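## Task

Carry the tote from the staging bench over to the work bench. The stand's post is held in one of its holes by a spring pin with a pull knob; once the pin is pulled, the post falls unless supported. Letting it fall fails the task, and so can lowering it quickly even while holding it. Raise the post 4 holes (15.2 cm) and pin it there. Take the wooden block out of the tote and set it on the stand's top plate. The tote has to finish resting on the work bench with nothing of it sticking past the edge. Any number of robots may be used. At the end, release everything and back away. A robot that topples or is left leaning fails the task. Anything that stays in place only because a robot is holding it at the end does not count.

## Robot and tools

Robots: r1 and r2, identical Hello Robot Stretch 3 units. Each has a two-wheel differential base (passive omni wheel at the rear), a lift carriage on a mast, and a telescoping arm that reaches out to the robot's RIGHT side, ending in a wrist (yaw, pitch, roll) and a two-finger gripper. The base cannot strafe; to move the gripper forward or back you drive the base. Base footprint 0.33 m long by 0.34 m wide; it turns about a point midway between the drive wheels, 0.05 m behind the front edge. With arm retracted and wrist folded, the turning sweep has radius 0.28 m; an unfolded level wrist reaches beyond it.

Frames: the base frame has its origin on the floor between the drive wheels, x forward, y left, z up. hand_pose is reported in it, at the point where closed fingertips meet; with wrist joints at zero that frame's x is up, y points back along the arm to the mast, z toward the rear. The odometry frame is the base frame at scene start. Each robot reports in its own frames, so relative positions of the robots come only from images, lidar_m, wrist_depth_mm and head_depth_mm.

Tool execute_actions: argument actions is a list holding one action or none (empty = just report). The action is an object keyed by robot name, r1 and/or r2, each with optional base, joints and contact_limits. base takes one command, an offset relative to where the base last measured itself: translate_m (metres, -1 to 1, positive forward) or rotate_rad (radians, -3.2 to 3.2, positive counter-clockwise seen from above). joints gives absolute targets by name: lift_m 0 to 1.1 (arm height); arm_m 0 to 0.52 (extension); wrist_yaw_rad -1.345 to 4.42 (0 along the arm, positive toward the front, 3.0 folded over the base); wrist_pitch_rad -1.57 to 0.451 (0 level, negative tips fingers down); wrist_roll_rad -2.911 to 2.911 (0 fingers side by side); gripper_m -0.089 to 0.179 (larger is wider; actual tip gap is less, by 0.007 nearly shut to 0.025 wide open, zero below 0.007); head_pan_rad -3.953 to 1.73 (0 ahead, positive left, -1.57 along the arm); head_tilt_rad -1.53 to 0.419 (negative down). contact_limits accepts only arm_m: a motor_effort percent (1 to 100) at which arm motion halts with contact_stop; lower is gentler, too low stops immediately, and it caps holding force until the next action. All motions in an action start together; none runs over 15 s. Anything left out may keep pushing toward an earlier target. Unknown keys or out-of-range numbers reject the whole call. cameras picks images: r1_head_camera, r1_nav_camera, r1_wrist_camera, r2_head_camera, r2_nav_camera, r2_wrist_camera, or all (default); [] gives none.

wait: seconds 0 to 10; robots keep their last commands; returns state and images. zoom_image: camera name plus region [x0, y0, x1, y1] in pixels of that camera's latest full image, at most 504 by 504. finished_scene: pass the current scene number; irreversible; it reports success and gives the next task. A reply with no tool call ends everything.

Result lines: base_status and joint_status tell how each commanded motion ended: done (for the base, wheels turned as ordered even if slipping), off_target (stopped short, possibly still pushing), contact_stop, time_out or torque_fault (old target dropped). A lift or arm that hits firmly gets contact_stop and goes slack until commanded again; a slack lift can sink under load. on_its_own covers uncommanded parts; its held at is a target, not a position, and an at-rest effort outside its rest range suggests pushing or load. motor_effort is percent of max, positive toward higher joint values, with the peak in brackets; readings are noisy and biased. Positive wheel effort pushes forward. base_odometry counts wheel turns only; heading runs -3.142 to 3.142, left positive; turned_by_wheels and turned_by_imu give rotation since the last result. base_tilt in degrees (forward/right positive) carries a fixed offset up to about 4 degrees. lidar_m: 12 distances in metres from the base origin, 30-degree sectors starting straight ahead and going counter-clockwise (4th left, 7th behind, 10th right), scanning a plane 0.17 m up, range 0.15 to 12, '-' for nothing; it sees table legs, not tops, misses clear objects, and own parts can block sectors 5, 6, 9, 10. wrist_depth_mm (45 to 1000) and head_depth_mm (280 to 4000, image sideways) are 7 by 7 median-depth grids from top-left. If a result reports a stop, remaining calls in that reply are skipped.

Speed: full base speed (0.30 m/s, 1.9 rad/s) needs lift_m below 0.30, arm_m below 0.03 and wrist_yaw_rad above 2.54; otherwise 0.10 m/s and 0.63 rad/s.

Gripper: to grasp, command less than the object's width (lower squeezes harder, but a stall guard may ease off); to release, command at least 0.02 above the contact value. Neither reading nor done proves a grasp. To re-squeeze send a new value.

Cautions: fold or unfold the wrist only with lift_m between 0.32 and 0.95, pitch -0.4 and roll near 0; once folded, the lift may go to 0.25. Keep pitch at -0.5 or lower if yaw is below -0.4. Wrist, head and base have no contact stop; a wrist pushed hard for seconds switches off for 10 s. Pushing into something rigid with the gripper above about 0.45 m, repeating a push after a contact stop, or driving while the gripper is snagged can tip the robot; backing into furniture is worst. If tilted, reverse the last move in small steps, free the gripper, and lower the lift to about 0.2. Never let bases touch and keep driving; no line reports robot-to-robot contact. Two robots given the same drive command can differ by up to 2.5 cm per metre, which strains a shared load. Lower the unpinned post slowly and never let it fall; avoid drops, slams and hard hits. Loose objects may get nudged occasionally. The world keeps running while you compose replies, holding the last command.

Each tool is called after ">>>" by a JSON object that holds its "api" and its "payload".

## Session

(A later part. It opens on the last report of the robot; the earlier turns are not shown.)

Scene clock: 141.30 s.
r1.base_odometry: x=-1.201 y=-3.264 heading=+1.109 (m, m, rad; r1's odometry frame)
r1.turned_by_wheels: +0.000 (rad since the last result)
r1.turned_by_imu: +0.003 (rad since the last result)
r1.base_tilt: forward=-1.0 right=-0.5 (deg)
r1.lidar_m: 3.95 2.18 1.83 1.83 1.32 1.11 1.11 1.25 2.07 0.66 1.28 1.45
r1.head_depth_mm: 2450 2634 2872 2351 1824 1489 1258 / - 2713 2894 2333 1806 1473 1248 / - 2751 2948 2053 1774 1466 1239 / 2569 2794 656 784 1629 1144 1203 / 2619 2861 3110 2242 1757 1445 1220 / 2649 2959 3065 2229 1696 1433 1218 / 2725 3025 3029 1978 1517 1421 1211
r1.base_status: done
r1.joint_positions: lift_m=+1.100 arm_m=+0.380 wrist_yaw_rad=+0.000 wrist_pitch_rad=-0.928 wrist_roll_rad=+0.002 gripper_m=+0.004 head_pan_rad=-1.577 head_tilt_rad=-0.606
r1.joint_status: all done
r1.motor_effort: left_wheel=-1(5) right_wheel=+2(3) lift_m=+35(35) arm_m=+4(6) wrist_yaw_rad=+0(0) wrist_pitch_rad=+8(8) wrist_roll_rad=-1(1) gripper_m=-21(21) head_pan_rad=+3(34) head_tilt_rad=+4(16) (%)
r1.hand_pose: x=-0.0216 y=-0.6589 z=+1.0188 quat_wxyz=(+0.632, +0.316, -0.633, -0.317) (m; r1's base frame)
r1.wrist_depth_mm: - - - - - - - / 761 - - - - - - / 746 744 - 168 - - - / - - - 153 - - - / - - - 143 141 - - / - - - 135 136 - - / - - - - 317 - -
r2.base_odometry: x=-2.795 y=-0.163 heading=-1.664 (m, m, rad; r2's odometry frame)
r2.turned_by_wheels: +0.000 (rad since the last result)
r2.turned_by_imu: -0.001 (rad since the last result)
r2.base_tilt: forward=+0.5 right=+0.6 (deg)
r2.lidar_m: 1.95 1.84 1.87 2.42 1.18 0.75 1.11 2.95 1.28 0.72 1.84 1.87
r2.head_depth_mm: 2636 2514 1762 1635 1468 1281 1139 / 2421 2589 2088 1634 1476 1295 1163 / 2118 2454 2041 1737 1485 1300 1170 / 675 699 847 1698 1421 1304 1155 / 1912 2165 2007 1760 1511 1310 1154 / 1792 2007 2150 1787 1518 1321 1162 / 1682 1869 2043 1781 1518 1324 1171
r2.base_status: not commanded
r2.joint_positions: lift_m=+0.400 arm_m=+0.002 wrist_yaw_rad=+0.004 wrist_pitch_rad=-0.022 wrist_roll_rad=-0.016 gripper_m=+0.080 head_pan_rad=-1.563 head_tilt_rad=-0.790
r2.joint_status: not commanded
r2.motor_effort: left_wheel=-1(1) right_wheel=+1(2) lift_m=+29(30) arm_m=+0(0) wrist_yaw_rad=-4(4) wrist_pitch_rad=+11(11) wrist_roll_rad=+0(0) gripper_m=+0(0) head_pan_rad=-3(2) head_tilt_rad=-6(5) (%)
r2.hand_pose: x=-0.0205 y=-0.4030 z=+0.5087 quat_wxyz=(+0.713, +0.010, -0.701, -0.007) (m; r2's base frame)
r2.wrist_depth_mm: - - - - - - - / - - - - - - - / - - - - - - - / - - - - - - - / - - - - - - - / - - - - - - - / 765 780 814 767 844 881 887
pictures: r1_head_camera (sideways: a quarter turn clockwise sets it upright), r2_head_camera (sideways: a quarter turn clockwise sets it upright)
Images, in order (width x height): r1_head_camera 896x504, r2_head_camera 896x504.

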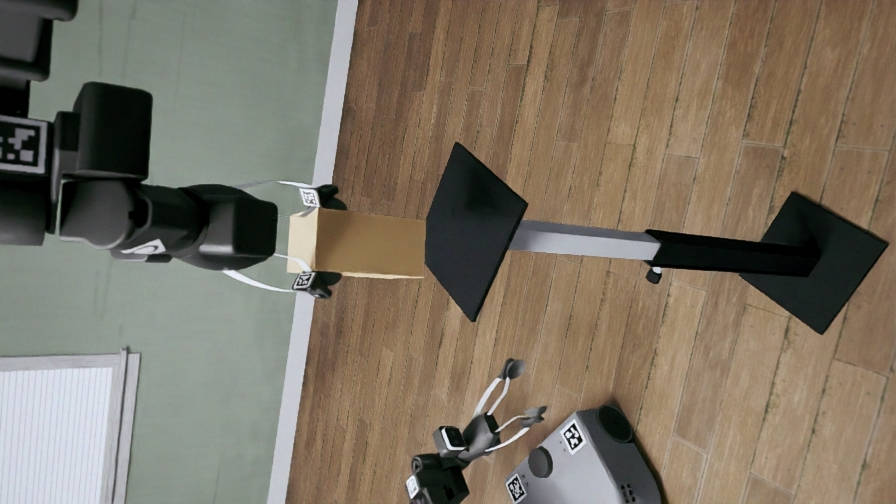

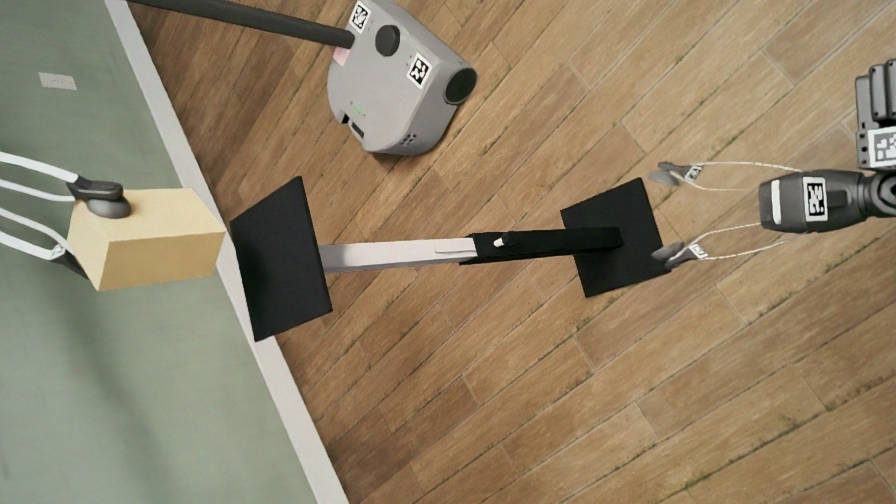

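>>> {"api": "execute_actions", "payload": {"actions": [{"r1":{"joints":{"lift_m":1.04}}}], "cameras": ["r1_head_camera","r2_head_camera"]}}

Scene clock: 142.73 s.
r1.base_odometry: x=-1.201 y=-3.264 heading=+1.109 (m, m, rad; r1's odometry frame)
r1.turned_by_wheels: +0.000 (rad since the last result)
r1.turned_by_imu: +0.000 (rad since the last result)
r1.base_tilt: forward=-0.9 right=-0.5 (deg)
r1.lidar_m: 3.96 2.18 1.84 1.83 1.31 1.11 1.11 1.25 2.07 0.66 1.28 1.45
r1.head_depth_mm: 2346 - 2892 2337 1817 1487 1252 / 2409 2689 2928 2298 1805 1477 1248 / 2444 - 2938 2037 1781 1465 1235 / 2522 2787 1834 718 1630 1141 1207 / 2612 2893 3049 2226 1757 1440 1219 / 2675 2983 3086 2235 1689 1432 1215 / 2714 3045 3022 1954 1527 1420 1208
r1.base_status: not commanded
r1.joint_positions: lift_m=+1.040 arm_m=+0.380 wrist_yaw_rad=+0.000 wrist_pitch_rad=-0.928 wrist_roll_rad=+0.002 gripper_m=+0.004 head_pan_rad=-1.577 head_tilt_rad=-0.606
r1.joint_status: all done
r1.motor_effort: left_wheel=-1(1) right_wheel=+2(2) lift_m=+24(30) arm_m=+5(4) wrist_yaw_rad=+0(1) wrist_pitch_rad=+8(8) wrist_roll_rad=+0(1) gripper_m=-21(21) head_pan_rad=+2(3) head_tilt_rad=+4(3) (%)
r1.hand_pose: x=-0.0216 y=-0.6589 z=+0.9593 quat_wxyz=(+0.632, +0.316, -0.633, -0.317) (m; r1's base frame)
r1.wrist_depth_mm: - - - - - - - / 705 - - - - - - / - 705 - 168 - - - / - - - 154 307 - - / - - - 143 141 - - / - - - 134 135 - - / - - - 957 259 954 933
r2.base_odometry: x=-2.795 y=-0.163 heading=-1.664 (m, m, rad; r2's odometry frame)
r2.turned_by_wheels: +0.000 (rad since the last result)
r2.turned_by_imu: +0.000 (rad since the last result)
r2.base_tilt: forward=+0.5 right=+0.6 (deg)
r2.lidar_m: 1.95 1.84 1.87 2.43 1.18 0.75 1.12 2.95 1.28 0.72 1.84 1.88
r2.head_depth_mm: 2637 2515 1765 1625 1473 1280 1135 / 2415 2570 2083 1625 1474 1283 1160 / 694 2406 2045 1728 1495 1296 1165 / 2013 712 846 1716 1427 1305 1155 / 1915 2157 1999 1750 1503 1308 1159 / 1781 2020 2131 1792 1516 1308 1163 / 1671 1868 2049 1782 1525 1319 1169
r2.base_status: not commanded
r2.joint_positions: lift_m=+0.400 arm_m=+0.002 wrist_yaw_rad=+0.004 wrist_pitch_rad=-0.022 wrist_roll_rad=-0.016 gripper_m=+0.080 head_pan_rad=-1.563 head_tilt_rad=-0.790
r2.joint_status: not commanded
r2.motor_effort: left_wheel=-1(1) right_wheel=+1(2) lift_m=+30(30) arm_m=+0(0) wrist_yaw_rad=-4(4) wrist_pitch_rad=+10(11) wrist_roll_rad=+1(1) gripper_m=+0(0) head_pan_rad=-2(3) head_tilt_rad=-6(5) (%)
r2.hand_pose: x=-0.0205 y=-0.4030 z=+0.5087 quat_wxyz=(+0.713, +0.010, -0.701, -0.007) (m; r2's base frame)
r2.wrist_depth_mm: - - - - - - - / - - - - - - - / - - - - - - - / - - - - - - - / - - - - - - - / - - - - - - - / 779 750 780 773 821 869 873
pictures: r1_head_camera (sideways: a quarter turn clockwise sets it upright), r2_head_camera (sideways: a quarter turn clockwise sets it upright)
Images, in order (width x height): r1_head_camera 896x504, r2_head_camera 896x504.

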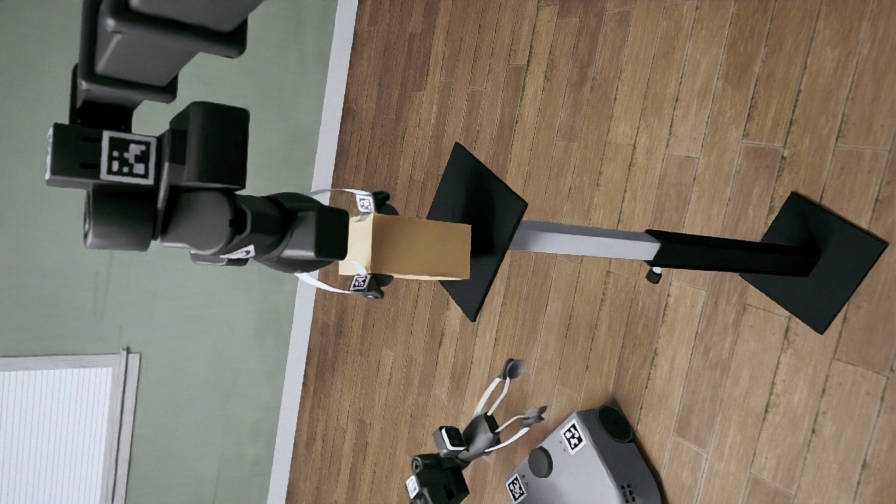

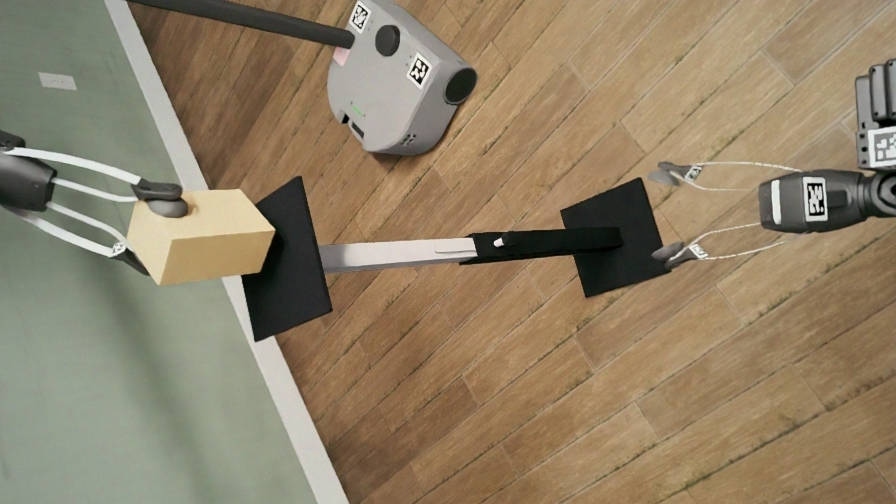

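Shift back slightly and out, lower a bit more.

>>> {"api": "execute_actions", "payload": {"actions": [{"r1":{"base":{"translate_m":-0.015},"joints":{"lift_m":1.015,"arm_m":0.4}}}], "cameras": ["r1_head_camera","r2_head_camera"]}}

Scene clock: 143.93 s.
r1.base_odometry: x=-1.207 y=-3.278 heading=+1.109 (m, m, rad; r1's odometry frame)
r1.turned_by_wheels: +0.000 (rad since the last result)
r1.turned_by_imu: +0.000 (rad since the last result)
r1.base_tilt: forward=-0.8 right=-0.3 (deg)
r1.lidar_m: 3.96 2.18 1.84 1.83 1.30 1.10 1.10 1.24 2.04 0.66 1.28 1.46
r1.head_depth_mm: 2406 - 2947 2342 1818 1476 1254 / 2451 2748 2919 2326 1795 1467 1243 / 2458 - 3005 2155 1787 1462 1232 / 2548 2832 3008 730 1618 1346 1206 / 2604 2902 3071 2236 1748 1433 1212 / 2657 2972 3063 2217 1689 1431 1218 / 2727 3018 3035 1947 1519 1418 1207
r1.base_status: done
r1.joint_positions: lift_m=+1.015 arm_m=+0.400 wrist_yaw_rad=+0.000 wrist_pitch_rad=-0.928 wrist_roll_rad=+0.002 gripper_m=+0.004 head_pan_rad=-1.577 head_tilt_rad=-0.606
r1.joint_status: all done
r1.motor_effort: left_wheel=-1(4) right_wheel=+1(5) lift_m=+24(25) arm_m=+5(4) wrist_yaw_rad=+0(0) wrist_pitch_rad=+8(9) wrist_roll_rad=-1(0) gripper_m=-21(21) head_pan_rad=+4(4) head_tilt_rad=+4(4) (%)
r1.hand_pose: x=-0.0216 y=-0.6788 z=+0.9343 quat_wxyz=(+0.632, +0.316, -0.633, -0.317) (m; r1's base frame)
r1.wrist_depth_mm: - - - - - - - / 755 - - - - - - / - 680 - 167 - - - / - - - 154 279 - - / - - - 143 141 - - / - - - 134 136 - 976 / - - - 238 237 916 933
r2.base_odometry: x=-2.795 y=-0.163 heading=-1.664 (m, m, rad; r2's odometry frame)
r2.turned_by_wheels: +0.000 (rad since the last result)
r2.turned_by_imu: +0.000 (rad since the last result)
r2.base_tilt: forward=+0.5 right=+0.6 (deg)
r2.lidar_m: 1.96 1.83 1.87 2.42 1.18 0.75 1.11 2.93 1.29 0.72 1.84 1.87
r2.head_depth_mm: 2613 2492 1716 1650 1467 1283 1134 / 2418 2590 2066 1638 1478 1291 1163 / 696 2467 2048 1737 1488 1296 1164 / 1997 722 850 1712 1425 1300 1151 / 1923 2129 2024 1758 1499 1307 1162 / 1781 2005 2129 1763 1512 1312 1166 / 1687 1875 2037 1800 1513 1326 1165
r2.base_status: not commanded
r2.joint_positions: lift_m=+0.400 arm_m=+0.002 wrist_yaw_rad=+0.004 wrist_pitch_rad=-0.022 wrist_roll_rad=-0.016 gripper_m=+0.080 head_pan_rad=-1.563 head_tilt_rad=-0.790
r2.joint_status: not commanded
r2.motor_effort: left_wheel=-1(1) right_wheel=+1(2) lift_m=+30(30) arm_m=+0(0) wrist_yaw_rad=-3(3) wrist_pitch_rad=+11(11) wrist_roll_rad=+1(1) gripper_m=+0(0) head_pan_rad=-2(3) head_tilt_rad=-6(6) (%)
r2.hand_pose: x=-0.0205 y=-0.4030 z=+0.5087 quat_wxyz=(+0.713, +0.010, -0.701, -0.007) (m; r2's base frame)
r2.wrist_depth_mm: - - - - - - - / - - - - - - - / - - - - - - - / - - - - - - - / - - - - - - - / - - - - - - - / 769 777 830 796 829 846 887
pictures: r1_head_camera (sideways: a quarter turn clockwise sets it upright), r2_head_camera (sideways: a quarter turn clockwise sets it upright)
Images, in order (width x height): r1_head_camera 896x504, r2_head_camera 896x504.

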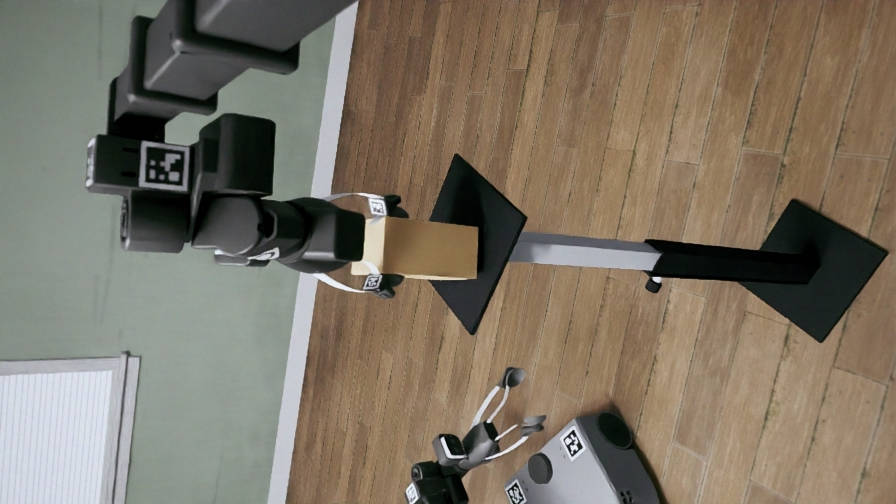

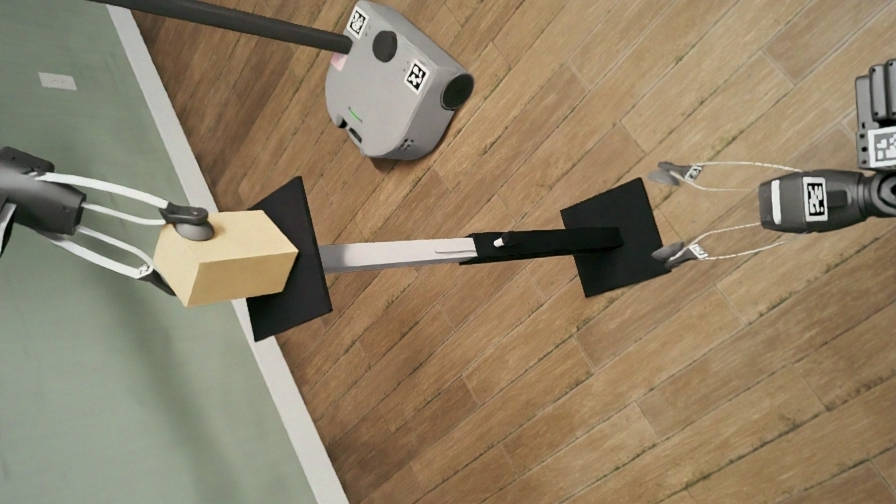

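>>> {"api": "execute_actions", "payload": {"actions": [{"r1":{"joints":{"lift_m":0.995}}}], "cameras": ["r2_head_camera"]}}

Scene clock: 145.23 s.
r1.base_odometry: x=-1.207 y=-3.278 heading=+1.109 (m, m, rad; r1's odometry frame)
r1.turned_by_wheels: +0.000 (rad since the last result)
r1.turned_by_imu: +0.000 (rad since the last result)
r1.base_tilt: forward=-1.0 right=-0.5 (deg)
r1.lidar_m: 3.97 2.17 1.84 1.84 1.30 1.10 1.09 1.24 2.04 0.66 1.28 1.46
r1.head_depth_mm: 2402 2542 - 2348 1826 1487 1251 / 2444 - 2918 2326 1807 1471 1248 / 2465 - 2999 2171 1788 1462 1237 / 2581 2801 - 739 1635 1354 1207 / 2614 2904 3073 2235 1756 1440 1219 / 2674 2949 3063 2232 1698 1434 1213 / 2722 3034 2999 1974 1523 1426 1208
r1.base_status: not commanded
r1.joint_positions: lift_m=+1.001 arm_m=+0.400 wrist_yaw_rad=+0.000 wrist_pitch_rad=-0.903 wrist_roll_rad=-0.001 gripper_m=+0.004 head_pan_rad=-1.577 head_tilt_rad=-0.606
r1.joint_status: lift_m contact_stop (moved -0.014 of -0.020)
r1.on_its_own: lift_m is slack since a contact_stop, until your next command for it (your +0.995 is given up)
r1.motor_effort: left_wheel=+1(1) right_wheel=-2(2) lift_m=+27(26) arm_m=+4(4) wrist_yaw_rad=+0(0) wrist_pitch_rad=+1(8) wrist_roll_rad=+0(1) gripper_m=-22(21) head_pan_rad=+2(3) head_tilt_rad=+3(4) (%)
r1.hand_pose: x=-0.0216 y=-0.6844 z=+0.9233 quat_wxyz=(+0.637, +0.309, -0.636, -0.309) (m; r1's base frame)
r1.wrist_depth_mm: - - - - - - - / 735 - - - - - - / - 684 - 165 - - - / - - - 153 275 - - / - - - 142 139 - - / - - - 134 134 - 983 / - - 951 230 226 919 885
r2.base_odometry: x=-2.795 y=-0.163 heading=-1.664 (m, m, rad; r2's odometry frame)
r2.turned_by_wheels: +0.000 (rad since the last result)
r2.turned_by_imu: +0.000 (rad since the last result)
r2.base_tilt: forward=+0.6 right=+0.6 (deg)
r2.lidar_m: 1.95 1.83 1.88 2.42 1.18 0.75 1.11 2.94 1.29 0.72 1.84 1.87
r2.head_depth_mm: 2646 2493 1724 1651 1471 1288 1139 / 2413 2586 2074 1632 1476 1282 1157 / 696 2472 2041 1744 1487 1295 1164 / 1986 726 846 1710 1423 1302 1154 / 1917 2141 2026 1751 1505 1309 1159 / 1783 2021 2134 1773 1510 1320 1163 / 1684 1854 2045 1795 1519 1326 1170
r2.base_status: not commanded
r2.joint_positions: lift_m=+0.400 arm_m=+0.002 wrist_yaw_rad=+0.004 wrist_pitch_rad=-0.022 wrist_roll_rad=-0.016 gripper_m=+0.080 head_pan_rad=-1.563 head_tilt_rad=-0.790
r2.joint_status: not commanded
r2.motor_effort: left_wheel=-1(1) right_wheel=+1(2) lift_m=+30(30) arm_m=+0(0) wrist_yaw_rad=-4(4) wrist_pitch_rad=+11(11) wrist_roll_rad=+0(1) gripper_m=+0(0) head_pan_rad=-2(2) head_tilt_rad=-5(5) (%)
r2.hand_pose: x=-0.0205 y=-0.4030 z=+0.5087 quat_wxyz=(+0.713, +0.010, -0.701, -0.007) (m; r2's base frame)
r2.wrist_depth_mm: - - - - - - - / - - - - - - - / - - - - - - - / - - - - - - - / - - - - - - - / - - - - - - - / 762 777 805 795 835 870 858
pictures: r2_head_camera (sideways: a quarter turn clockwise sets it upright)
Images, in order (width x height): r2_head_camera 896x504.

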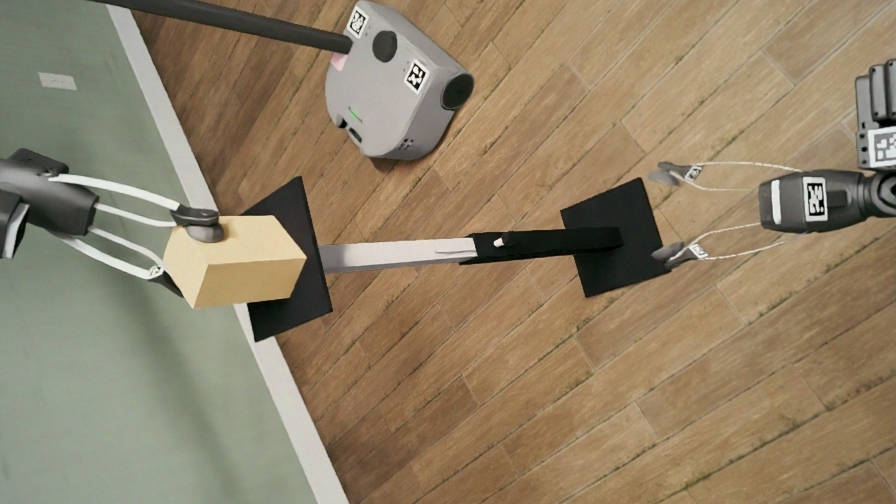

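>>> {"api": "execute_actions", "payload": {"actions": [{"r1":{"joints":{"gripper_m":0.1}},"r2":{"joints":{"gripper_m":0.12}}}]}}

>>> {"api": "execute_actions", "payload": {"actions": [{"r1":{"joints":{"lift_m":1.08,"arm_m":0.1}}}], "cameras": []}}

>>> {"api": "execute_actions", "payload": {"actions": [{"r1":{"joints":{"arm_m":0.0,"wrist_pitch_rad":0,"lift_m":0.53,"gripper_m":0.13}}}]}}

Scene clock: 147.23 s.
r1.base_odometry: x=-1.207 y=-3.278 heading=+1.109 (m, m, rad; r1's odometry frame)
r1.turned_by_wheels: +0.000 (rad since the last result)
r1.turned_by_imu: +0.000 (rad since the last result)
r1.base_tilt: forward=-0.9 right=-0.5 (deg)
r1.lidar_m: 3.96 2.18 1.83 1.83 1.30 1.10 1.09 1.24 2.06 0.66 1.28 1.47
r1.head_depth_mm: 2408 2550 - 2340 1817 1484 1255 / 2462 - 2911 2308 1787 1476 1244 / 2489 - 2981 2150 1787 1467 1237 / 2561 2825 - 739 1614 1345 1204 / 2608 2904 3087 2234 1750 1443 1216 / 2695 2969 3064 2233 1738 1434 1215 / 2746 3020 2987 1970 1508 1425 1208
r1.base_status: not commanded
r1.joint_positions: lift_m=+1.001 arm_m=+0.400 wrist_yaw_rad=+0.001 wrist_pitch_rad=-0.908 wrist_roll_rad=-0.001 gripper_m=+0.100 head_pan_rad=-1.577 head_tilt_rad=-0.606
r1.joint_status: all done
r1.on_its_own: lift_m is slack since a contact_stop, until your next command for it (your +0.995 is given up)
r1.motor_effort: left_wheel=+0(0) right_wheel=+1(1) lift_m=+28(27) arm_m=+5(5) wrist_yaw_rad=-1(1) wrist_pitch_rad=+2(3) wrist_roll_rad=+1(1) gripper_m=+0(85) head_pan_rad=+2(4) head_tilt_rad=+3(3) (%)
r1.hand_pose: x=-0.0214 y=-0.6833 z=+0.9226 quat_wxyz=(+0.636, +0.311, -0.635, -0.310) (m; r1's base frame)
r1.wrist_depth_mm: - - - - - - - / 755 - - - - - - / - 676 - 163 - - - / - - - 151 271 - - / - - - 141 141 - - / - - 246 132 145 582 973 / - - 966 229 228 904 918
r2.base_odometry: x=-2.795 y=-0.163 heading=-1.664 (m, m, rad; r2's odometry frame)
r2.turned_by_wheels: +0.000 (rad since the last result)
r2.turned_by_imu: +0.000 (rad since the last result)
r2.base_tilt: forward=+0.5 right=+0.5 (deg)
r2.lidar_m: 1.96 1.84 1.87 2.42 1.19 0.75 1.11 2.94 1.29 0.72 1.84 1.87
r2.head_depth_mm: 2646 2509 1703 1629 1469 1281 1137 / 2410 2591 2076 1624 1474 1292 1162 / 690 2472 2031 1747 1484 1290 1171 / 1989 730 849 1712 1413 1305 1150 / 1931 2117 2022 1759 1496 1314 1164 / 1794 2010 2138 1777 1509 1314 1158 / 1682 1876 2049 1800 1524 1322 1170
r2.base_status: not commanded
r2.joint_positions: lift_m=+0.400 arm_m=+0.002 wrist_yaw_rad=+0.004 wrist_pitch_rad=-0.022 wrist_roll_rad=-0.016 gripper_m=+0.120 head_pan_rad=-1.563 head_tilt_rad=-0.790
r2.joint_status: all done
r2.motor_effort: left_wheel=-1(1) right_wheel=+1(1) lift_m=+29(30) arm_m=+0(0) wrist_yaw_rad=-4(4) wrist_pitch_rad=+11(11) wrist_roll_rad=+0(0) gripper_m=+0(91) head_pan_rad=-2(2) head_tilt_rad=-6(6) (%)
r2.hand_pose: x=-0.0205 y=-0.4030 z=+0.5088 quat_wxyz=(+0.713, +0.010, -0.701, -0.007) (m; r2's base frame)
r2.wrist_depth_mm: - - - - - - - / - - - - - - - / - - - - - - - / - - - - - - - / - - - - - - - / - - - - - - - / 809 782 789 788 841 820 876
pictures: r1_head_camera (sideways: a quarter turn clockwise sets it upright), r1_nav_camera (sideways: a quarter turn counterclockwise sets it upright), r1_wrist_camera, r2_head_camera (sideways: a quarter turn clockwise sets it upright), r2_nav_camera (sideways: a quarter turn counterclockwise sets it upright), r2_wrist_camera
Images, in order (width x height): r1_head_camera 896x504, r1_nav_camera 672x504, r1_wrist_camera 644x364, r2_head_camera 896x504, r2_nav_camera 672x504, r2_wrist_camera 644x364.

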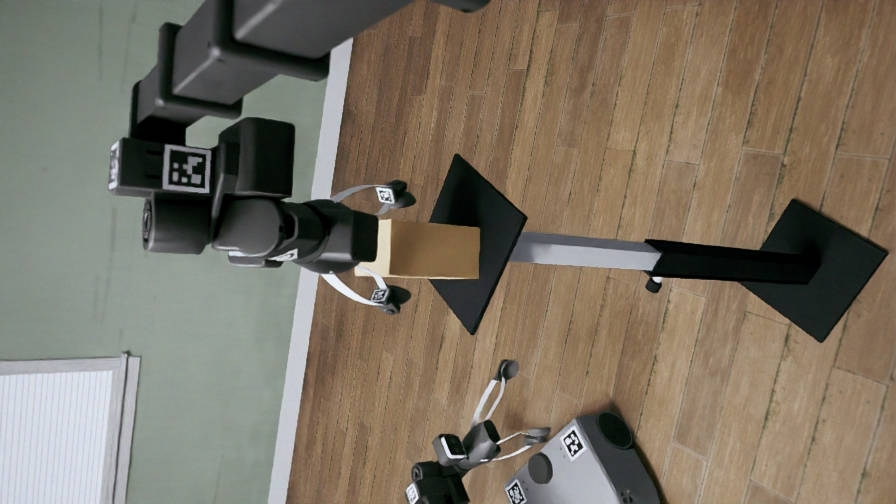

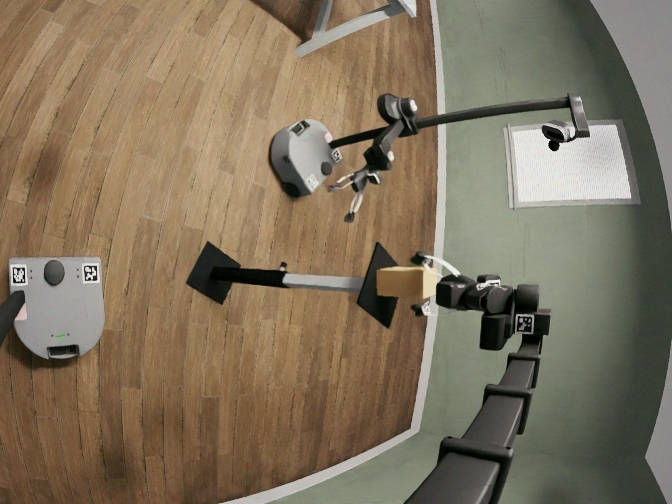

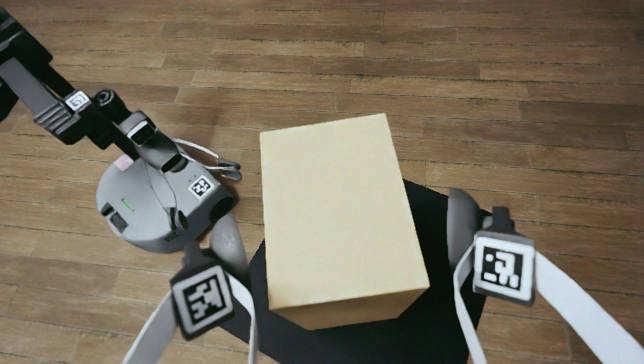

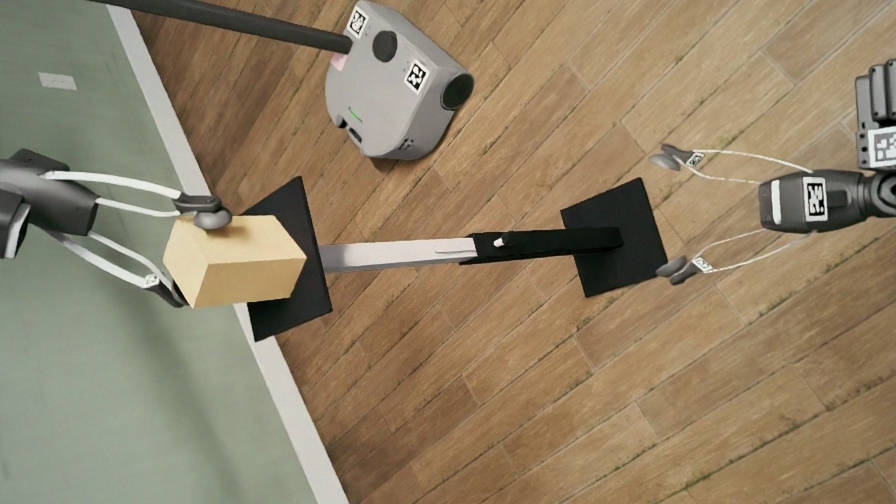

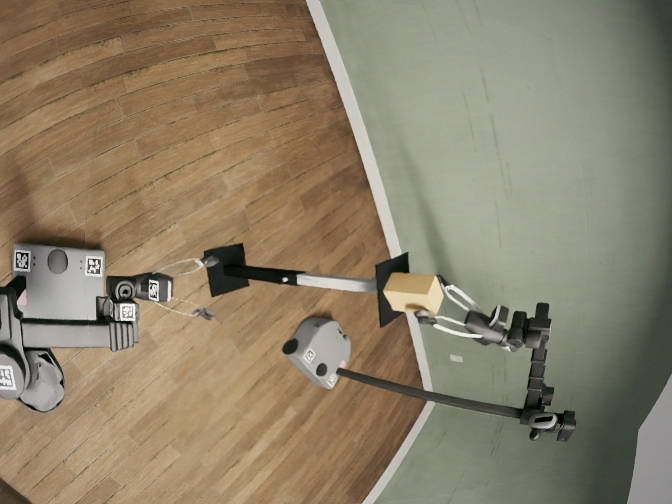

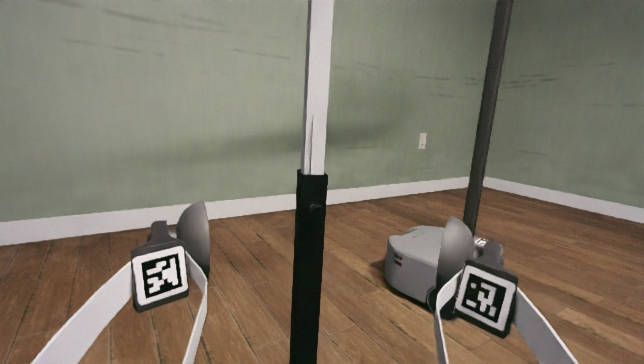

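Scene clock: 150.67 s.
r1.base_odometry: x=-1.207 y=-3.278 heading=+1.109 (m, m, rad; r1's odometry frame)
r1.turned_by_wheels: +0.000 (rad since the last result)
r1.turned_by_imu: +0.001 (rad since the last result)
r1.base_tilt: forward=-0.9 right=-0.4 (deg)
r1.lidar_m: 3.98 2.18 1.84 1.83 1.30 1.10 1.10 1.24 2.04 0.66 1.28 1.46
r1.head_depth_mm: - - - 2255 1813 1492 1253 / - - - 2242 1792 1465 1249 / 2431 - - - 1716 1465 1238 / 2563 2829 2990 - 1660 1358 1215 / 2612 2885 3063 2352 1760 1440 1218 / 2699 2961 3051 2240 1746 1435 1218 / 2726 3014 3009 1953 1527 1420 1205
r1.base_status: not commanded
r1.joint_positions: lift_m=+1.080 arm_m=+0.100 wrist_yaw_rad=+0.001 wrist_pitch_rad=-0.909 wrist_roll_rad=-0.001 gripper_m=+0.100 head_pan_rad=-1.577 head_tilt_rad=-0.606
r1.joint_status: all done
r1.motor_effort: left_wheel=+0(0) right_wheel=+0(0) lift_m=+33(33) arm_m=-4(12) wrist_yaw_rad=-2(1) wrist_pitch_rad=+3(3) wrist_roll_rad=+1(0) gripper_m=+0(0) head_pan_rad=+6(2) head_tilt_rad=+4(3) (%)
r1.hand_pose: x=-0.0214 y=-0.3838 z=+1.0014 quat_wxyz=(+0.636, +0.311, -0.634, -0.310) (m; r1's base frame)
r1.wrist_depth_mm: 838 876 - 395 - - - / - - - 433 - - - / - - - - - - - / - - - - - - - / - - - - - - - / - - - - - - - / - - - - - - -
r2.base_odometry: x=-2.795 y=-0.163 heading=-1.664 (m, m, rad; r2's odometry frame)
r2.turned_by_wheels: +0.000 (rad since the last result)
r2.turned_by_imu: +0.000 (rad since the last result)
r2.base_tilt: forward=+0.5 right=+0.5 (deg)
r2.lidar_m: 1.95 1.84 1.87 2.43 1.19 0.75 1.11 2.94 1.29 0.72 1.84 1.87
r2.head_depth_mm: 2639 2501 1706 1640 1468 1285 1135 / 2393 2583 2097 1641 1492 1288 1164 / 2214 2451 2039 1734 1482 1298 1167 / 2056 731 845 1699 1432 1306 1151 / 1921 2130 1998 1765 1505 1309 1158 / 1795 2027 2131 1775 1512 1311 1162 / 1684 1867 2036 1787 1526 1324 1170
r2.base_status: not commanded
r2.joint_positions: lift_m=+0.400 arm_m=+0.002 wrist_yaw_rad=+0.004 wrist_pitch_rad=-0.022 wrist_roll_rad=-0.016 gripper_m=+0.120 head_pan_rad=-1.563 head_tilt_rad=-0.790
r2.joint_status: not commanded
r2.motor_effort: left_wheel=-1(1) right_wheel=+1(2) lift_m=+30(30) arm_m=+0(0) wrist_yaw_rad=-4(4) wrist_pitch_rad=+11(11) wrist_roll_rad=+1(1) gripper_m=+0(0) head_pan_rad=-2(2) head_tilt_rad=-5(5) (%)
r2.hand_pose: x=-0.0205 y=-0.4030 z=+0.5088 quat_wxyz=(+0.713, +0.010, -0.701, -0.007) (m; r2's base frame)
r2.wrist_depth_mm: - - - - - - - / - - - - - - - / - - - - - - - / - - - - - - - / - - - - - - - / - - - - - - - / 810 767 781 770 831 832 879
pictures: none
No camera images: the call's "cameras" was empty. Leave "cameras" out to get every camera's image.

Scene clock: 156.50 s.
r1.base_odometry: x=-1.207 y=-3.278 heading=+1.109 (m, m, rad; r1's odometry frame)
r1.turned_by_wheels: +0.000 (rad since the last result)
r1.turned_by_imu: +0.001 (rad since the last result)
r1.base_tilt: forward=-0.9 right=-0.4 (deg)
r1.lidar_m: 3.96 2.18 1.84 1.83 1.30 1.10 1.10 1.24 2.05 0.66 1.28 1.46
r1.head_depth_mm: 2396 2636 2866 2348 1819 1482 1252 / 2450 2709 2946 2314 1805 1480 1248 / 2484 2729 2971 2213 1793 1464 1211 / 2559 2789 2990 739 1622 1353 1212 / 2610 2889 3058 2257 1750 1444 1193 / 2668 2978 3103 2229 1733 1426 1215 / 2707 3034 3051 1973 1523 1422 1206
r1.base_status: not commanded
r1.joint_positions: lift_m=+0.530 arm_m=+0.002 wrist_yaw_rad=+0.001 wrist_pitch_rad=-0.024 wrist_roll_rad=-0.001 gripper_m=+0.130 head_pan_rad=-1.577 head_tilt_rad=-0.606
r1.joint_status: all done
joint sent to its limit — the command would take r1.arm_m past its lower limit, so that joint was sent only as far as its limit.
r1.motor_effort: left_wheel=+0(0) right_wheel=+0(0) lift_m=+22(27) arm_m=-4(6) wrist_yaw_rad=-2(1) wrist_pitch_rad=+7(8) wrist_roll_rad=+1(1) gripper_m=+0(84) head_pan_rad=+4(4) head_tilt_rad=+3(3) (%)
r1.hand_pose: x=-0.0211 y=-0.4028 z=+0.6388 quat_wxyz=(+0.708, +0.009, -0.706, -0.008) (m; r1's base frame)
r1.wrist_depth_mm: - - - 441 - - - / - - - - - - - / - - - - - - - / - 846 - - - - - / - - - - - - - / - - - - - - - / - 881 - - 951 934 920
r2.base_odometry: x=-2.795 y=-0.163 heading=-1.664 (m, m, rad; r2's odometry frame)
r2.turned_by_wheels: +0.000 (rad since the last result)
r2.turned_by_imu: -0.001 (rad since the last result)
r2.base_tilt: forward=+0.5 right=+0.5 (deg)
r2.lidar_m: 1.96 1.83 1.88 2.42 1.18 0.75 1.11 2.95 1.29 0.72 1.84 1.87
r2.head_depth_mm: 2394 1285 1721 1637 1466 1283 1141 / 2372 2538 1759 1628 1480 1290 1167 / 2224 2456 1989 1737 1488 1299 1162 / 2051 733 844 1710 1424 1302 1154 / 1926 2146 1987 1764 1506 1308 1157 / 1799 2019 2144 1771 1517 1313 1171 / 1673 1864 2057 1793 1529 1320 1169
r2.base_status: not commanded
r2.joint_positions: lift_m=+0.400 arm_m=+0.002 wrist_yaw_rad=+0.004 wrist_pitch_rad=-0.022 wrist_roll_rad=-0.016 gripper_m=+0.120 head_pan_rad=-1.563 head_tilt_rad=-0.790
r2.joint_status: not commanded
r2.motor_effort: left_wheel=-1(1) right_wheel=+2(2) lift_m=+29(29) arm_m=+0(0) wrist_yaw_rad=-4(3) wrist_pitch_rad=+11(11) wrist_roll_rad=+0(1) gripper_m=+0(0) head_pan_rad=-2(3) head_tilt_rad=-6(6) (%)
r2.hand_pose: x=-0.0205 y=-0.4030 z=+0.5088 quat_wxyz=(+0.713, +0.010, -0.701, -0.007) (m; r2's base frame)
r2.wrist_depth_mm: - - - - - - - / - - - - - - - / - - - - - - - / - - - - - - - / - - - - - - - / - - - - - - - / 789 793 805 776 840 792 858
pictures: r1_head_camera (sideways: a quarter turn clockwise sets it upright), r1_nav_camera (sideways: a quarter turn counterclockwise sets it upright), r1_wrist_camera, r2_head_camera (sideways: a quarter turn clockwise sets it upright), r2_nav_camera (sideways: a quarter turn counterclockwise sets it upright), r2_wrist_camera
Images, in order (width x height): r1_head_camera 896x504, r1_nav_camera 672x504, r1_wrist_camera 644x364, r2_head_camera 896x504, r2_nav_camera 672x504, r2_wrist_camera 644x364.

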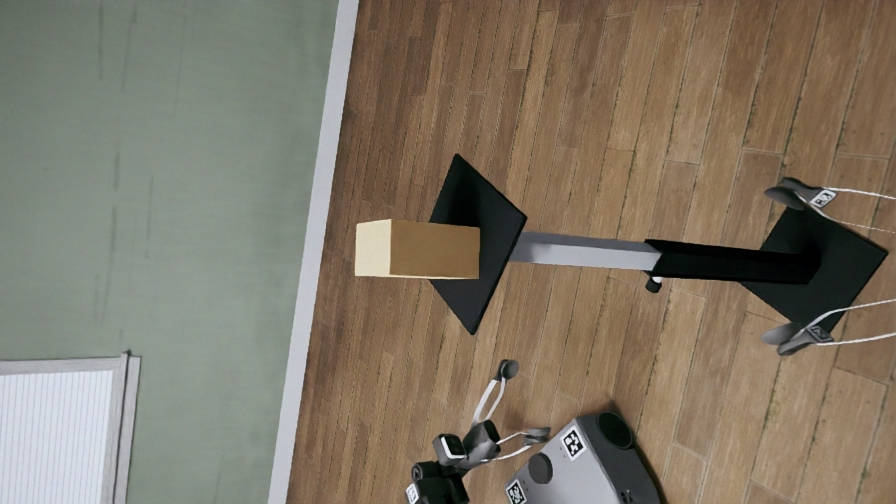

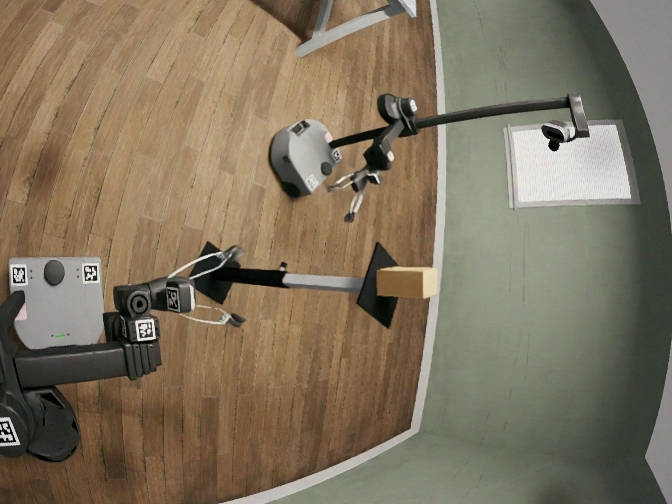

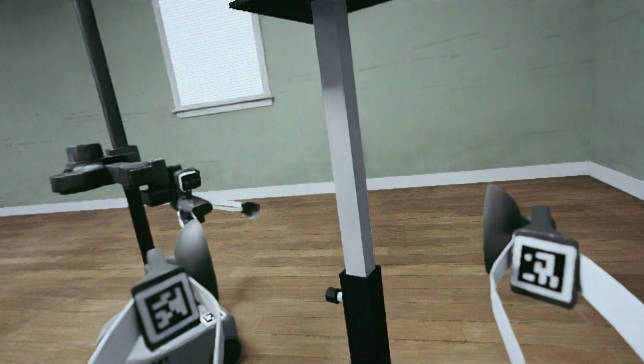

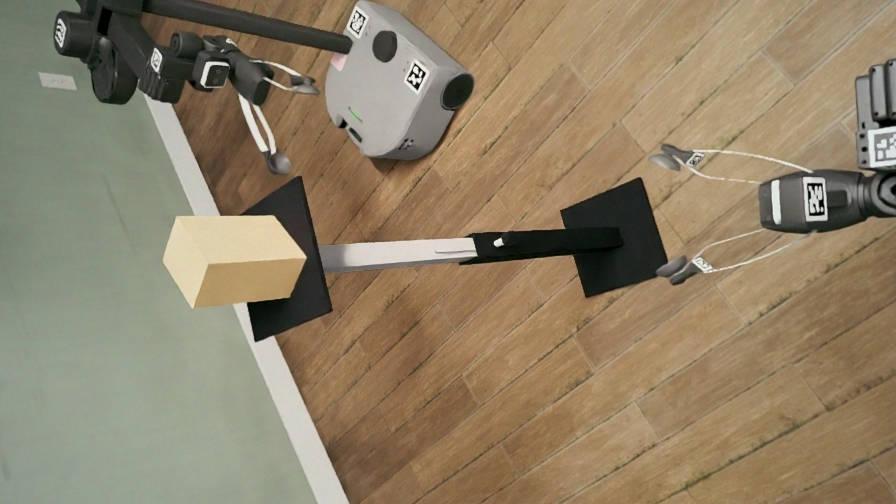

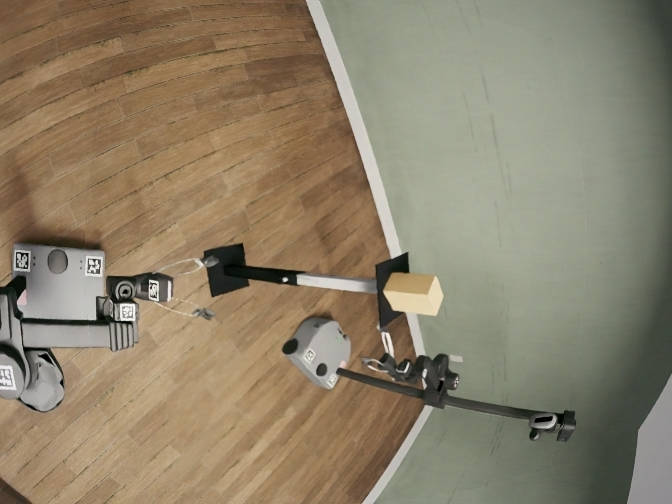

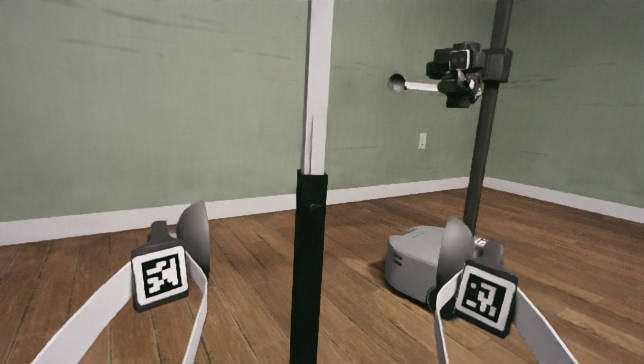

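>>> {"api": "execute_actions", "payload": {"actions": [{"r1":{"joints":{"arm_m":0.29,"lift_m":0.57}},"r2":{"joints":{"arm_m":0.2}}}], "cameras": ["r1_wrist_camera","r2_wrist_camera","r1_head_camera"]}}

Scene clock: 159.97 s.
r1.base_odometry: x=-1.207 y=-3.278 heading=+1.109 (m, m, rad; r1's odometry frame)
r1.turned_by_wheels: +0.000 (rad since the last result)
r1.turned_by_imu: +0.001 (rad since the last result)
r1.base_tilt: forward=-1.0 right=-0.4 (deg)
r1.lidar_m: 3.96 2.18 1.83 1.84 1.30 1.10 1.10 1.24 2.04 0.66 1.28 1.46
r1.head_depth_mm: 2390 2615 2876 2340 1829 1484 1254 / 2472 2690 2928 2318 1802 1472 1254 / 2510 2745 2995 2206 1780 - 1242 / 2561 2830 2962 739 1715 - 1208 / 2599 2876 3066 2239 1698 1441 1220 / 2678 2966 3097 2222 1638 1428 1212 / 2744 3041 3005 2040 1539 1426 1212
r1.base_status: not commanded
r1.joint_positions: lift_m=+0.570 arm_m=+0.290 wrist_yaw_rad=+0.001 wrist_pitch_rad=-0.023 wrist_roll_rad=-0.001 gripper_m=+0.130 head_pan_rad=-1.577 head_tilt_rad=-0.606
r1.joint_status: all done
r1.motor_effort: left_wheel=+0(0) right_wheel=+0(1) lift_m=+33(35) arm_m=+5(0) wrist_yaw_rad=-2(1) wrist_pitch_rad=+7(7) wrist_roll_rad=+1(1) gripper_m=+0(0) head_pan_rad=+2(3) head_tilt_rad=+3(4) (%)
r1.hand_pose: x=-0.0211 y=-0.6902 z=+0.6784 quat_wxyz=(+0.708, +0.009, -0.706, -0.008) (m; r1's base frame)
r1.wrist_depth_mm: - - - 135 - - - / - - - 140 - - - / - - - 147 - - - / 764 - - - 162 - - / 548 - - - 162 - - / - 416 - - 163 - - / - 401 - - 164 - 957
r2.base_odometry: x=-2.795 y=-0.163 heading=-1.664 (m, m, rad; r2's odometry frame)
r2.turned_by_wheels: +0.000 (rad since the last result)
r2.turned_by_imu: +0.000 (rad since the last result)
r2.base_tilt: forward=+0.5 right=+0.6 (deg)
r2.lidar_m: 1.96 1.84 1.87 2.43 1.19 0.75 1.11 2.94 1.29 0.72 1.84 1.87
r2.head_depth_mm: 1259 2423 1711 1637 1469 1287 1139 / 2367 2366 2067 1627 1486 1298 1134 / 2223 2393 976 1697 1486 - 1149 / 2059 732 846 1708 1410 1304 1157 / 1916 2129 1960 1772 1505 1312 1161 / 1802 2018 2131 1766 1512 1319 1166 / 1674 1880 2050 1787 1520 1319 1171
r2.base_status: not commanded
r2.joint_positions: lift_m=+0.400 arm_m=+0.200 wrist_yaw_rad=+0.002 wrist_pitch_rad=-0.021 wrist_roll_rad=-0.016 gripper_m=+0.120 head_pan_rad=-1.563 head_tilt_rad=-0.790
r2.joint_status: all done
r2.motor_effort: left_wheel=-1(1) right_wheel=+2(2) lift_m=+29(29) arm_m=+6(7) wrist_yaw_rad=-2(4) wrist_pitch_rad=+10(11) wrist_roll_rad=+0(1) gripper_m=+0(0) head_pan_rad=-2(3) head_tilt_rad=-6(6) (%)
r2.hand_pose: x=-0.0208 y=-0.6003 z=+0.5090 quat_wxyz=(+0.713, +0.009, -0.701, -0.007) (m; r2's base frame)
r2.wrist_depth_mm: - - - 339 364 776 - / - - - - - - - / - - - - - - - / - - - - - - - / - - - 296 - - - / - - - 967 867 - - / 814 766 809 762 815 752 900
pictures: r1_head_camera (sideways: a quarter turn clockwise sets it upright), r1_wrist_camera, r2_wrist_camera
Images, in order (width x height): r1_head_camera 896x504, r1_wrist_camera 644x364, r2_wrist_camera 644x364.

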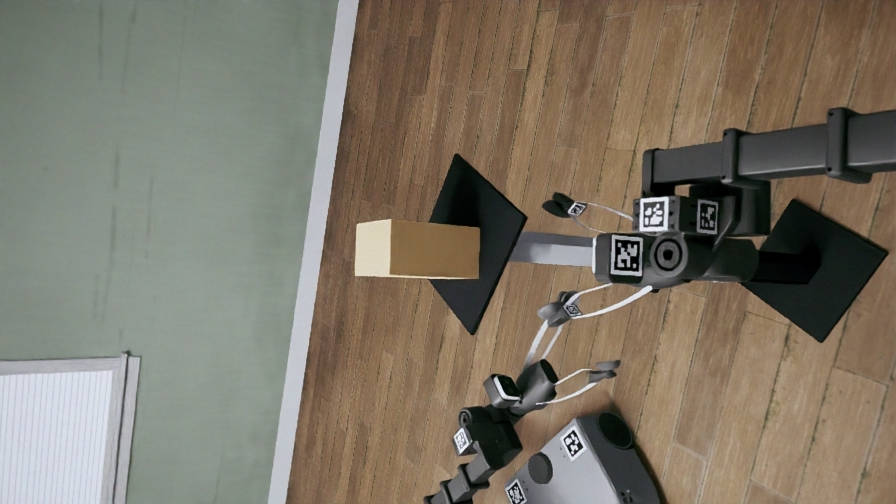

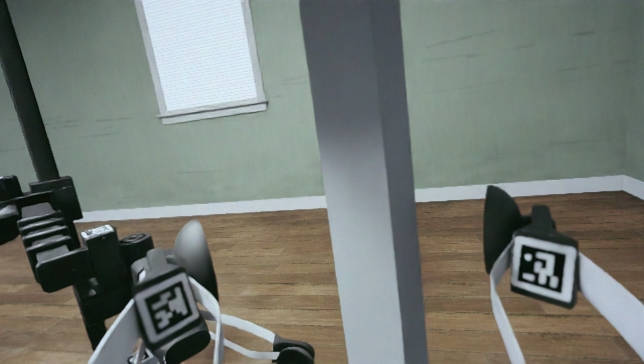

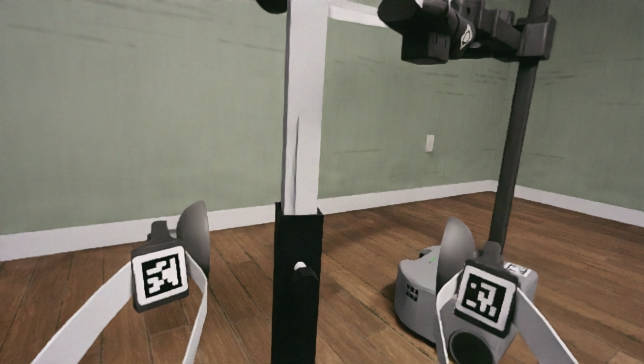

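>>> {"api": "execute_actions", "payload": {"actions": [{"r1":{"joints":{"arm_m":0.3,"gripper_m":-0.02}},"r2":{"base":{"translate_m":0.02},"joints":{"arm_m":0.26,"lift_m":0.34,"gripper_m":0.08}}}], "cameras": ["r1_wrist_camera","r2_wrist_camera","r2_head_camera"]}}

Scene clock: 162.57 s.
r1.base_odometry: x=-1.207 y=-3.278 heading=+1.109 (m, m, rad; r1's odometry frame)
r1.turned_by_wheels: +0.000 (rad since the last result)
r1.turned_by_imu: +0.001 (rad since the last result)
r1.base_tilt: forward=-1.0 right=-0.4 (deg)
r1.lidar_m: 3.98 2.18 1.84 1.83 1.30 1.10 1.10 1.24 2.05 0.66 1.29 1.46
r1.head_depth_mm: 2377 2627 2861 2329 1810 1480 1245 / 2446 2699 2935 2331 1811 1471 1262 / 2516 2752 2965 2224 1784 - 1237 / 2541 2832 3017 740 908 - 1206 / 2604 2899 3066 2218 1704 1444 1213 / 2647 2960 3058 2205 1578 1431 1220 / 2727 3019 3005 2197 1511 1411 1208
r1.base_status: not commanded
r1.joint_positions: lift_m=+0.570 arm_m=+0.300 wrist_yaw_rad=-0.049 wrist_pitch_rad=-0.023 wrist_roll_rad=-0.001 gripper_m=-0.016 head_pan_rad=-1.577 head_tilt_rad=-0.606
r1.joint_status: gripper_m off_target (ended at -0.016, target -0.020); the others done
r1.on_its_own: wrist_yaw_rad is held at -0.046, not at your +0.000, by its stall guard, which is not easing now
r1.motor_effort: left_wheel=-1(7) right_wheel=+3(15) lift_m=+33(33) arm_m=+0(5) wrist_yaw_rad=+4(32) wrist_pitch_rad=+7(7) wrist_roll_rad=+1(1) gripper_m=-18(100) head_pan_rad=+3(2) head_tilt_rad=+3(3) (%)
r1.hand_pose: x=-0.0340 y=-0.7002 z=+0.6784 quat_wxyz=(+0.707, -0.009, -0.706, -0.026) (m; r1's base frame)
r1.wrist_depth_mm: - - - 120 - - - / - - - 125 - - - / - - - 129 - - - / - - - 134 - - - / 750 - - 138 151 - - / 512 - - 144 152 - - / 387 380 - 156 973 - -
r2.base_odometry: x=-2.797 y=-0.183 heading=-1.664 (m, m, rad; r2's odometry frame)
r2.turned_by_wheels: +0.000 (rad since the last result)
r2.turned_by_imu: +0.000 (rad since the last result)
r2.base_tilt: forward=+0.6 right=+0.6 (deg)
r2.lidar_m: 1.93 1.82 1.85 2.40 1.28 0.76 1.13 2.96 1.30 0.72 1.83 1.86
r2.head_depth_mm: 1261 2441 1757 1636 1474 1282 1135 / 2385 1129 1801 1640 1476 1301 1156 / 2205 2340 961 1737 1498 1254 1150 / 2043 727 790 1668 1443 1296 1152 / 1905 2168 2060 1766 1501 1312 1158 / 1786 1995 2122 1773 1505 1311 1158 / 1670 1854 2048 1799 1526 1328 1172
r2.base_status: done
r2.joint_positions: lift_m=+0.340 arm_m=+0.260 wrist_yaw_rad=+0.002 wrist_pitch_rad=-0.021 wrist_roll_rad=-0.016 gripper_m=+0.080 head_pan_rad=-1.563 head_tilt_rad=-0.790
r2.joint_status: all done
r2.motor_effort: left_wheel=-1(3) right_wheel=+1(6) lift_m=+24(25) arm_m=+6(6) wrist_yaw_rad=-3(2) wrist_pitch_rad=+10(10) wrist_roll_rad=+1(0) gripper_m=+0(90) head_pan_rad=-2(2) head_tilt_rad=-6(6) (%)
r2.hand_pose: x=-0.0208 y=-0.6603 z=+0.4494 quat_wxyz=(+0.713, +0.009, -0.701, -0.007) (m; r2's base frame)
r2.wrist_depth_mm: - - - 209 - 783 - / - - - 219 - - - / - - - - - - - / - - - 223 - - - / - - - 228 - - - / 884 879 889 240 941 702 - / 692 697 720 251 747 688 791
pictures: r1_wrist_camera, r2_head_camera (sideways: a quarter turn clockwise sets it upright), r2_wrist_camera
Images, in order (width x height): r1_wrist_camera 644x364, r2_head_camera 896x504, r2_wrist_camera 644x364.

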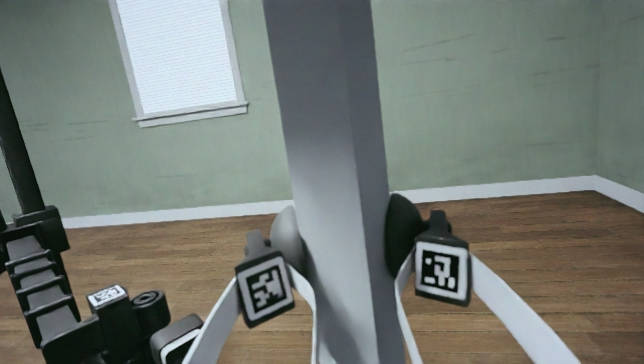

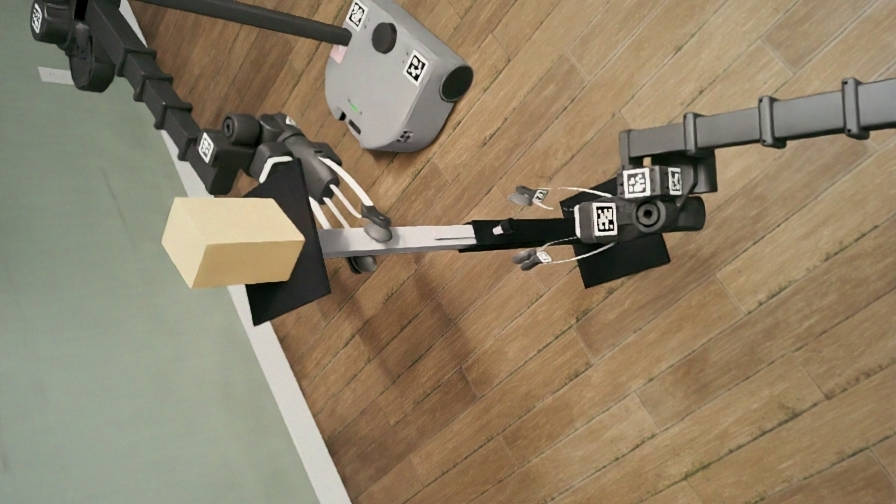

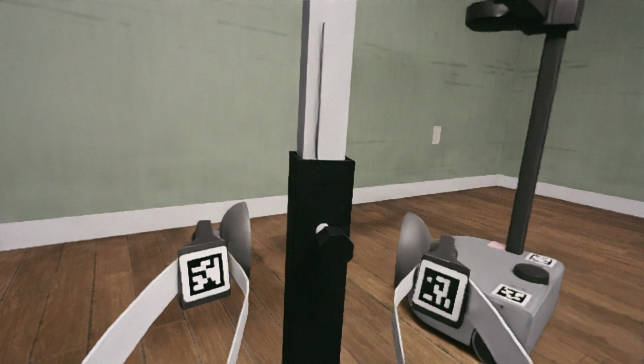

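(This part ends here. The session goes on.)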